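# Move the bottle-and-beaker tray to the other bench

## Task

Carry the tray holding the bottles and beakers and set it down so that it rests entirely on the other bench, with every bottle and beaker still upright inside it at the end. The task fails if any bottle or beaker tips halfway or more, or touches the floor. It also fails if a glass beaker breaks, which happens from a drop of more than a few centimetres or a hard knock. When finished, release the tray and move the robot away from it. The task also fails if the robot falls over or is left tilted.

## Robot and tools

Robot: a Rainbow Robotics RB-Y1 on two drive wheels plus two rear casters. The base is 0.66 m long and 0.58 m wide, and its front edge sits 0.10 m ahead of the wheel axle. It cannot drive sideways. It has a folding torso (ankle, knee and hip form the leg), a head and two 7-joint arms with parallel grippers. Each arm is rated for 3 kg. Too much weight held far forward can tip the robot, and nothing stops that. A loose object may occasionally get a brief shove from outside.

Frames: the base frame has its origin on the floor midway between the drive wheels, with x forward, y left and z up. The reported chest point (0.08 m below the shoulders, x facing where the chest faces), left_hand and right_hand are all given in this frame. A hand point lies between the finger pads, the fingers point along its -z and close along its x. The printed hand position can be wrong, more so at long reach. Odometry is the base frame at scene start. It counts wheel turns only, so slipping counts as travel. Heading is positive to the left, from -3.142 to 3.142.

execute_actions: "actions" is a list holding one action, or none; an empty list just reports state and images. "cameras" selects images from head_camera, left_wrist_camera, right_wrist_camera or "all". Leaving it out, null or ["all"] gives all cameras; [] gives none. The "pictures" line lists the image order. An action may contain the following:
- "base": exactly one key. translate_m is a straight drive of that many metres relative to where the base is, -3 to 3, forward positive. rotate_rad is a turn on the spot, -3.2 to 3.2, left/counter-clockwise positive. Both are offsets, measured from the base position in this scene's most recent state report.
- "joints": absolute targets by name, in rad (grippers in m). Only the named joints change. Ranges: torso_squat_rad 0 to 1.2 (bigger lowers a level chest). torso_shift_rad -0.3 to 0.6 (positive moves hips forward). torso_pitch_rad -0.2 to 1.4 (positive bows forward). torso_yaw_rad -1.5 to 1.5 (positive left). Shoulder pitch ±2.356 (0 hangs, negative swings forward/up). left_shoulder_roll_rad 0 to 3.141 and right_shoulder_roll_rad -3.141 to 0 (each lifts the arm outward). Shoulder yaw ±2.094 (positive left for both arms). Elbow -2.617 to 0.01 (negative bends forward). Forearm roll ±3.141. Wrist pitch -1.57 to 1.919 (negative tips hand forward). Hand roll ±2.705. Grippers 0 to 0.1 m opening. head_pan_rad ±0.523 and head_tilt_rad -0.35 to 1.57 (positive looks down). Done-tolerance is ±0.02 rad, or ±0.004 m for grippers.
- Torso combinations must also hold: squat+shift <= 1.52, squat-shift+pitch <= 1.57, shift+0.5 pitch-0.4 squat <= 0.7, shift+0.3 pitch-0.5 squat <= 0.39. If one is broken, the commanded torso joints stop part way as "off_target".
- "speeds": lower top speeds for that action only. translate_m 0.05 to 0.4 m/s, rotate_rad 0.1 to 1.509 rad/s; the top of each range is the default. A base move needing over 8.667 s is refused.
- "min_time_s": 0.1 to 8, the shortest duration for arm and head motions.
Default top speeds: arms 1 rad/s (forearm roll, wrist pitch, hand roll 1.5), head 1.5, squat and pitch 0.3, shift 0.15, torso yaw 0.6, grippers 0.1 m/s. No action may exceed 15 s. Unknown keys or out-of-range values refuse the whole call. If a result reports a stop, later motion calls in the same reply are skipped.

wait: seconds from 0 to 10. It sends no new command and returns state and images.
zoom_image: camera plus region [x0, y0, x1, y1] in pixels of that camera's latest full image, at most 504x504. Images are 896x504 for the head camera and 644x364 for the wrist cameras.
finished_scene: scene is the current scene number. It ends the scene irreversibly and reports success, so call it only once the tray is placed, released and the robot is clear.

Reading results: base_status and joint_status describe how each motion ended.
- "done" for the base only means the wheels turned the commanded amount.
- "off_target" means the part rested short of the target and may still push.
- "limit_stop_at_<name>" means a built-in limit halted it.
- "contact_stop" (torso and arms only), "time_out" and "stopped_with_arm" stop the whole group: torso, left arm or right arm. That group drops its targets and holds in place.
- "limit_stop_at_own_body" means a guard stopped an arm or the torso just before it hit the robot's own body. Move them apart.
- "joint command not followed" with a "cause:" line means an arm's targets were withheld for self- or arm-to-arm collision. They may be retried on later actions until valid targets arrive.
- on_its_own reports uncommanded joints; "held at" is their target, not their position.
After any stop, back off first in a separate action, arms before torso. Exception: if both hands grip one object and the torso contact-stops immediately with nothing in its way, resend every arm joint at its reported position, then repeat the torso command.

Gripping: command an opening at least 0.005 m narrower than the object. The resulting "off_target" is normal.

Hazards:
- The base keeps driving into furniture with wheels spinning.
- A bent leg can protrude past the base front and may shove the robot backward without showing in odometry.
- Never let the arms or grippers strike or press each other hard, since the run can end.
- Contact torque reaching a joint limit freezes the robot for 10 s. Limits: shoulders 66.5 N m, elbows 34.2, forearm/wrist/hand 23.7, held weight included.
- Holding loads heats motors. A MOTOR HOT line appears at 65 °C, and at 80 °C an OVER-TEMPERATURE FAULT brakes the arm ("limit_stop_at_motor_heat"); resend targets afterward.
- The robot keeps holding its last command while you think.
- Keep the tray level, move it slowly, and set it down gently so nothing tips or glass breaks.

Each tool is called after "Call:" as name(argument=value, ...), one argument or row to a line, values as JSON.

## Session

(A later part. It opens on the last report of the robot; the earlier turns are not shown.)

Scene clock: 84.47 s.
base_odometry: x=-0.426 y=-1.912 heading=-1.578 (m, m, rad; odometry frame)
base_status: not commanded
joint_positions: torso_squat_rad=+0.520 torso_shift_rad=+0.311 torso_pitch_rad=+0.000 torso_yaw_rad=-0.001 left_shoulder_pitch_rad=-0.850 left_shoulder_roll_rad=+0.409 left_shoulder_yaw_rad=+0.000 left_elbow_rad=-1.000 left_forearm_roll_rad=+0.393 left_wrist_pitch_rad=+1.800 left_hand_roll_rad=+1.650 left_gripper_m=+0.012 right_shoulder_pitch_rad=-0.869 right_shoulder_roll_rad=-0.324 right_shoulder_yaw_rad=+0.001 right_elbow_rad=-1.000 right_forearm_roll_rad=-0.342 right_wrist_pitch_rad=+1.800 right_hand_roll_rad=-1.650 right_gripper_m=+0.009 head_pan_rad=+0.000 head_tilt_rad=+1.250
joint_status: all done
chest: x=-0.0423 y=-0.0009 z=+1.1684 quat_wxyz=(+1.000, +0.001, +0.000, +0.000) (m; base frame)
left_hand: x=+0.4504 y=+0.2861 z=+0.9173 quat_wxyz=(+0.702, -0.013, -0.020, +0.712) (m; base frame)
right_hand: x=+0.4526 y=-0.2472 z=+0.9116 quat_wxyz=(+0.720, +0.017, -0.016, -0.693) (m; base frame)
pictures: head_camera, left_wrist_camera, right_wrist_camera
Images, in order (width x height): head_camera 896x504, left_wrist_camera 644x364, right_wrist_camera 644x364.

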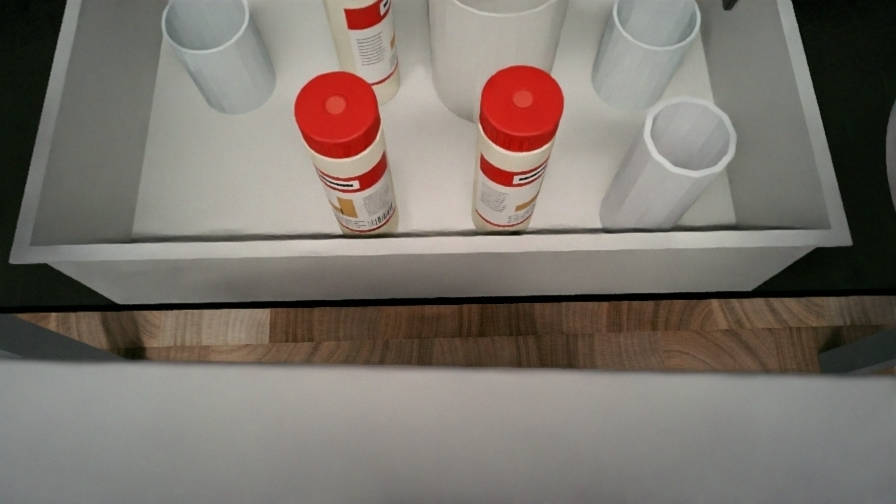

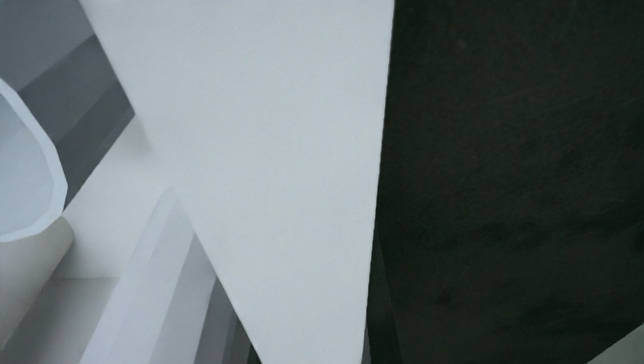

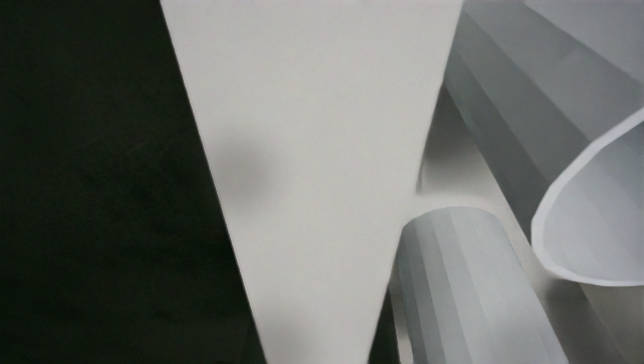

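Call:
execute_actions(
  actions=[
    {"base":{"translate_m":0.07},"speeds":{"translate_m":0.07}},
  ],
  cameras=["head_camera"],
)

Call:
execute_actions(
  actions=[
    {"joints":{"torso_squat_rad":0.61}},
  ],
  cameras=["head_camera"],
)

Scene clock: 86.30 s.
base_odometry: x=-0.427 y=-1.982 heading=-1.578 (m, m, rad; odometry frame)
base_status: done
joint_positions: torso_squat_rad=+0.520 torso_shift_rad=+0.310 torso_pitch_rad=+0.000 torso_yaw_rad=-0.001 left_shoulder_pitch_rad=-0.850 left_shoulder_roll_rad=+0.409 left_shoulder_yaw_rad=+0.000 left_elbow_rad=-1.000 left_forearm_roll_rad=+0.393 left_wrist_pitch_rad=+1.800 left_hand_roll_rad=+1.650 left_gripper_m=+0.012 right_shoulder_pitch_rad=-0.869 right_shoulder_roll_rad=-0.324 right_shoulder_yaw_rad=+0.001 right_elbow_rad=-1.000 right_forearm_roll_rad=-0.342 right_wrist_pitch_rad=+1.800 right_hand_roll_rad=-1.650 right_gripper_m=+0.009 head_pan_rad=+0.000 head_tilt_rad=+1.250
joint_status: not commanded
chest: x=-0.0423 y=-0.0009 z=+1.1684 quat_wxyz=(+1.000, +0.001, +0.000, +0.000) (m; base frame)
left_hand: x=+0.4504 y=+0.2861 z=+0.9173 quat_wxyz=(+0.702, -0.013, -0.020, +0.712) (m; base frame)
right_hand: x=+0.4526 y=-0.2472 z=+0.9116 quat_wxyz=(+0.720, +0.017, -0.016, -0.693) (m; base frame)
pictures: head_camera
Images, in order (width x height): head_camera 896x504.

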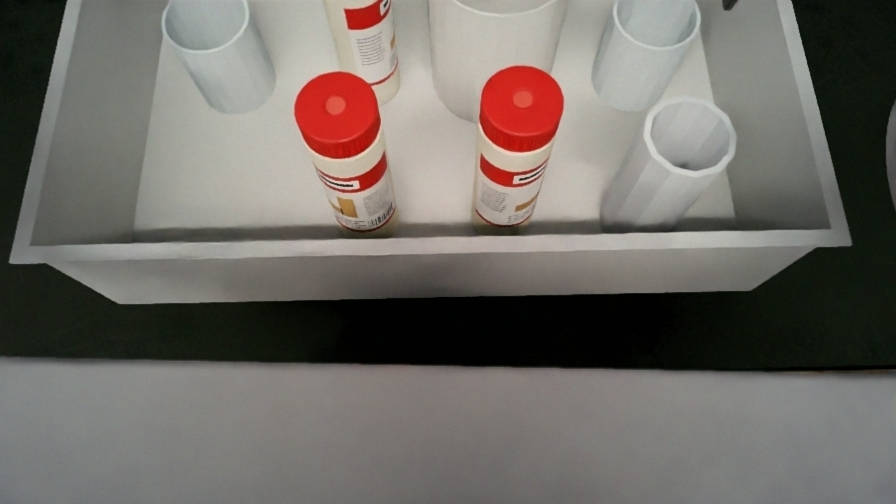

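Scene clock: 87.37 s.
base_odometry: x=-0.427 y=-1.982 heading=-1.578 (m, m, rad; odometry frame)
base_status: not commanded
joint_positions: torso_squat_rad=+0.610 torso_shift_rad=+0.310 torso_pitch_rad=+0.000 torso_yaw_rad=-0.001 left_shoulder_pitch_rad=-0.850 left_shoulder_roll_rad=+0.409 left_shoulder_yaw_rad=+0.000 left_elbow_rad=-1.000 left_forearm_roll_rad=+0.393 left_wrist_pitch_rad=+1.800 left_hand_roll_rad=+1.650 left_gripper_m=+0.012 right_shoulder_pitch_rad=-0.869 right_shoulder_roll_rad=-0.324 right_shoulder_yaw_rad=+0.001 right_elbow_rad=-1.000 right_forearm_roll_rad=-0.342 right_wrist_pitch_rad=+1.800 right_hand_roll_rad=-1.650 right_gripper_m=+0.009 head_pan_rad=+0.000 head_tilt_rad=+1.250
joint_status: all done
chest: x=-0.0527 y=-0.0009 z=+1.1363 quat_wxyz=(+1.000, +0.001, +0.000, +0.000) (m; base frame)
left_hand: x=+0.4400 y=+0.2861 z=+0.8853 quat_wxyz=(+0.702, -0.013, -0.020, +0.712) (m; base frame)
right_hand: x=+0.4422 y=-0.2472 z=+0.8795 quat_wxyz=(+0.720, +0.017, -0.016, -0.693) (m; base frame)
pictures: head_camera
Images, in order (width x height): head_camera 896x504.

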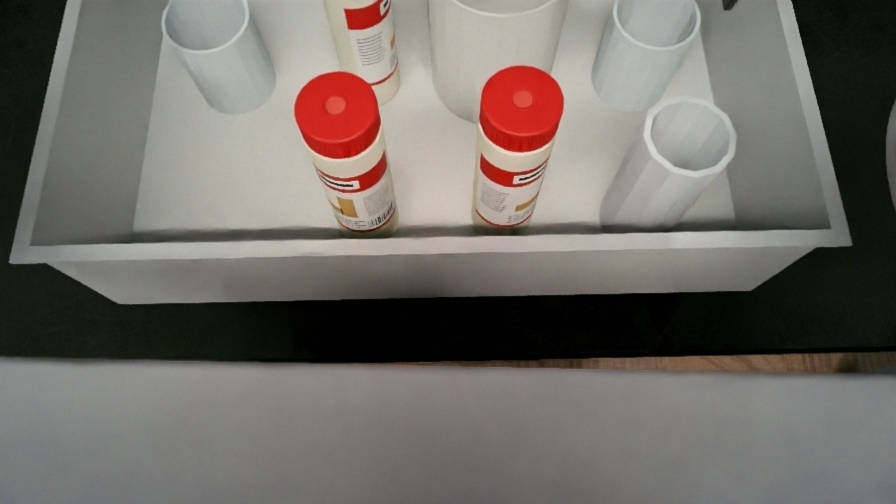

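Call:
execute_actions(
  actions=[
    {"joints":{"torso_squat_rad":0.645}},
  ],
  cameras=["head_camera"],
)

Call:
execute_actions(
  actions=[
    {"joints":{"torso_squat_rad":0.67}},
  ],
  cameras=["head_camera"],
)

Scene clock: 88.33 s.
base_odometry: x=-0.427 y=-1.982 heading=-1.578 (m, m, rad; odometry frame)
base_status: not commanded
joint_positions: torso_squat_rad=+0.645 torso_shift_rad=+0.310 torso_pitch_rad=+0.000 torso_yaw_rad=-0.001 left_shoulder_pitch_rad=-0.850 left_shoulder_roll_rad=+0.409 left_shoulder_yaw_rad=+0.000 left_elbow_rad=-1.000 left_forearm_roll_rad=+0.393 left_wrist_pitch_rad=+1.800 left_hand_roll_rad=+1.650 left_gripper_m=+0.012 right_shoulder_pitch_rad=-0.869 right_shoulder_roll_rad=-0.324 right_shoulder_yaw_rad=+0.001 right_elbow_rad=-1.000 right_forearm_roll_rad=-0.342 right_wrist_pitch_rad=+1.800 right_hand_roll_rad=-1.650 right_gripper_m=+0.009 head_pan_rad=+0.000 head_tilt_rad=+1.250
joint_status: all done
chest: x=-0.0572 y=-0.0009 z=+1.1226 quat_wxyz=(+1.000, +0.001, +0.000, +0.000) (m; base frame)
left_hand: x=+0.4356 y=+0.2861 z=+0.8716 quat_wxyz=(+0.702, -0.013, -0.020, +0.712) (m; base frame)
right_hand: x=+0.4379 y=-0.2471 z=+0.8659 quat_wxyz=(+0.720, +0.017, -0.016, -0.693) (m; base frame)
pictures: head_camera
Images, in order (width x height): head_camera 896x504.

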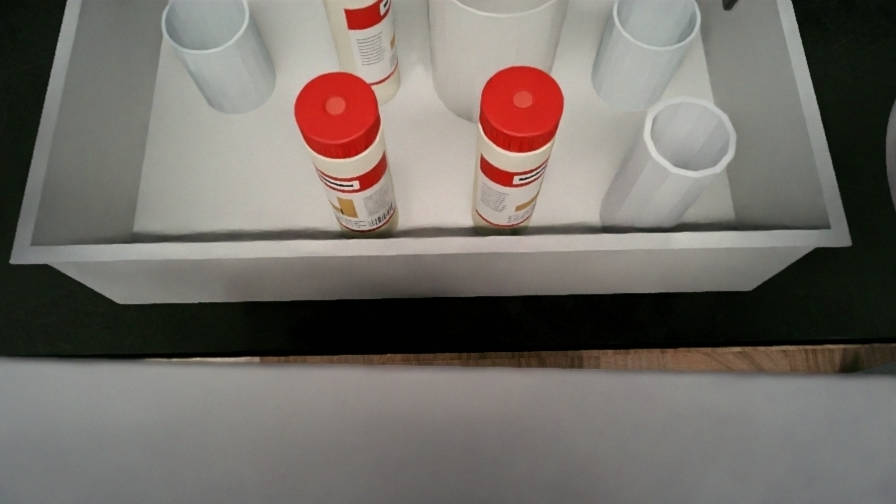

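Scene clock: 89.03 s.
base_odometry: x=-0.427 y=-1.982 heading=-1.578 (m, m, rad; odometry frame)
base_status: not commanded
joint_positions: torso_squat_rad=+0.670 torso_shift_rad=+0.309 torso_pitch_rad=-0.003 torso_yaw_rad=-0.001 left_shoulder_pitch_rad=-0.855 left_shoulder_roll_rad=+0.411 left_shoulder_yaw_rad=+0.000 left_elbow_rad=-1.002 left_forearm_roll_rad=+0.393 left_wrist_pitch_rad=+1.799 left_hand_roll_rad=+1.650 left_gripper_m=+0.012 right_shoulder_pitch_rad=-0.878 right_shoulder_roll_rad=-0.326 right_shoulder_yaw_rad=+0.000 right_elbow_rad=-1.004 right_forearm_roll_rad=-0.342 right_wrist_pitch_rad=+1.800 right_hand_roll_rad=-1.650 right_gripper_m=+0.009 head_pan_rad=+0.000 head_tilt_rad=+1.250
joint_status: all done
chest: x=-0.0622 y=-0.0008 z=+1.1125 quat_wxyz=(+1.000, +0.001, -0.002, +0.000) (m; base frame)
left_hand: x=+0.4335 y=+0.2861 z=+0.8662 quat_wxyz=(+0.702, -0.017, -0.024, +0.712) (m; base frame)
right_hand: x=+0.4373 y=-0.2469 z=+0.8630 quat_wxyz=(+0.721, +0.022, -0.022, -0.693) (m; base frame)
pictures: head_camera
Images, in order (width x height): head_camera 896x504.

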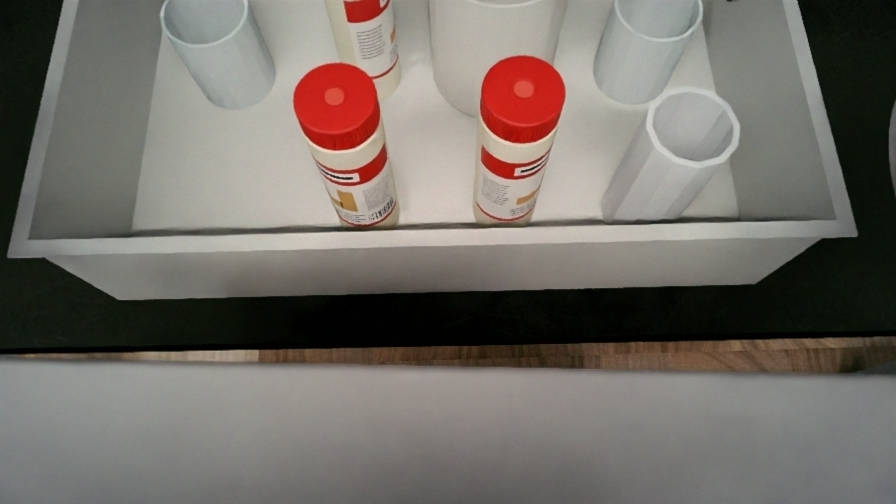

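Call:
execute_actions(
  actions=[
    {"joints":{"left_gripper_m":0.03,"right_gripper_m":0.03}},
  ],
  cameras=[],
)

Call:
execute_actions(
  actions=[
    {"joints":{"torso_squat_rad":0.15,"torso_shift_rad":0.2,"head_tilt_rad":0.8}},
  ],
  cameras=["head_camera"],
)

Call:
execute_actions(
  actions=[
    {"base":{"translate_m":-0.7},"joints":{"torso_shift_rad":0}},
  ],
  cameras=["head_camera"],
)

Scene clock: 99.33 s.
base_odometry: x=-0.427 y=-1.982 heading=-1.578 (m, m, rad; odometry frame)
base_status: not commanded
joint_positions: torso_squat_rad=+0.670 torso_shift_rad=+0.309 torso_pitch_rad=-0.003 torso_yaw_rad=-0.001 left_shoulder_pitch_rad=-0.851 left_shoulder_roll_rad=+0.415 left_shoulder_yaw_rad=+0.000 left_elbow_rad=-1.000 left_forearm_roll_rad=+0.390 left_wrist_pitch_rad=+1.800 left_hand_roll_rad=+1.650 left_gripper_m=+0.030 right_shoulder_pitch_rad=-0.877 right_shoulder_roll_rad=-0.330 right_shoulder_yaw_rad=-0.001 right_elbow_rad=-1.004 right_forearm_roll_rad=-0.341 right_wrist_pitch_rad=+1.800 right_hand_roll_rad=-1.650 right_gripper_m=+0.030 head_pan_rad=+0.000 head_tilt_rad=+1.250
joint_status: all done
chest: x=-0.0621 y=-0.0005 z=+1.1125 quat_wxyz=(+1.000, +0.000, -0.002, +0.000) (m; base frame)
left_hand: x=+0.4317 y=+0.2900 z=+0.8639 quat_wxyz=(+0.700, -0.013, -0.023, +0.714) (m; base frame)
right_hand: x=+0.4374 y=-0.2493 z=+0.8631 quat_wxyz=(+0.719, +0.021, -0.023, -0.694) (m; base frame)
pictures: none
No camera images: the call's "cameras" was empty. Leave "cameras" out to get every camera's image.

Scene clock: 101.93 s.
base_odometry: x=-0.427 y=-1.982 heading=-1.578 (m, m, rad; odometry frame)
base_status: not commanded
joint_positions: torso_squat_rad=+0.150 torso_shift_rad=+0.200 torso_pitch_rad=-0.001 torso_yaw_rad=-0.001 left_shoulder_pitch_rad=-0.850 left_shoulder_roll_rad=+0.415 left_shoulder_yaw_rad=+0.000 left_elbow_rad=-1.000 left_forearm_roll_rad=+0.390 left_wrist_pitch_rad=+1.800 left_hand_roll_rad=+1.650 left_gripper_m=+0.030 right_shoulder_pitch_rad=-0.870 right_shoulder_roll_rad=-0.330 right_shoulder_yaw_rad=+0.000 right_elbow_rad=-1.000 right_forearm_roll_rad=-0.340 right_wrist_pitch_rad=+1.800 right_hand_roll_rad=-1.650 right_gripper_m=+0.030 head_pan_rad=+0.000 head_tilt_rad=+0.800
joint_status: all done
chest: x=-0.0909 y=-0.0010 z=+1.2683 quat_wxyz=(+1.000, +0.001, -0.001, +0.000) (m; base frame)
left_hand: x=+0.4023 y=+0.2897 z=+1.0187 quat_wxyz=(+0.700, -0.012, -0.023, +0.714) (m; base frame)
right_hand: x=+0.4053 y=-0.2512 z=+1.0136 quat_wxyz=(+0.718, +0.016, -0.019, -0.695) (m; base frame)
pictures: head_camera
Images, in order (width x height): head_camera 896x504.

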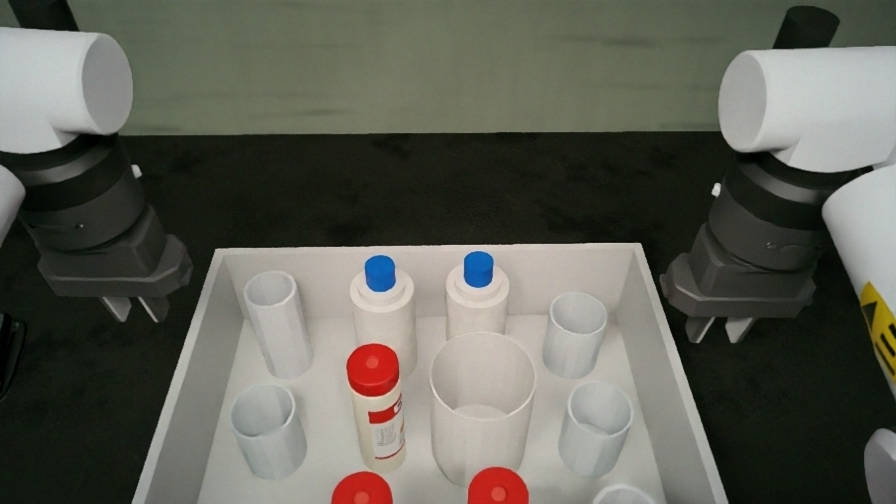

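Scene clock: 105.27 s.
base_odometry: x=-0.422 y=-1.282 heading=-1.578 (m, m, rad; odometry frame)
base_status: done
joint_positions: torso_squat_rad=+0.150 torso_shift_rad=+0.000 torso_pitch_rad=-0.001 torso_yaw_rad=-0.001 left_shoulder_pitch_rad=-0.850 left_shoulder_roll_rad=+0.415 left_shoulder_yaw_rad=+0.000 left_elbow_rad=-1.000 left_forearm_roll_rad=+0.390 left_wrist_pitch_rad=+1.800 left_hand_roll_rad=+1.650 left_gripper_m=+0.030 right_shoulder_pitch_rad=-0.870 right_shoulder_roll_rad=-0.330 right_shoulder_yaw_rad=+0.000 right_elbow_rad=-1.000 right_forearm_roll_rad=-0.340 right_wrist_pitch_rad=+1.800 right_hand_roll_rad=-1.650 right_gripper_m=+0.030 head_pan_rad=+0.000 head_tilt_rad=+0.800
joint_status: all done
chest: x=-0.2284 y=-0.0010 z=+1.2821 quat_wxyz=(+1.000, +0.001, -0.001, +0.000) (m; base frame)
left_hand: x=+0.2648 y=+0.2898 z=+1.0325 quat_wxyz=(+0.700, -0.012, -0.023, +0.714) (m; base frame)
right_hand: x=+0.2677 y=-0.2513 z=+1.0273 quat_wxyz=(+0.718, +0.016, -0.019, -0.695) (m; base frame)
pictures: head_camera
Images, in order (width x height): head_camera 896x504.

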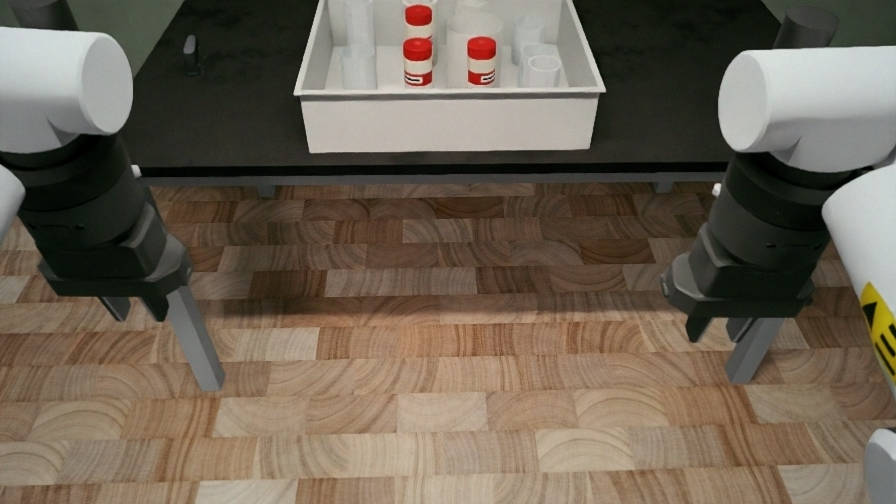

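Call:
finished_scene(
  scene=1,
)

The scene is finished: the task was done.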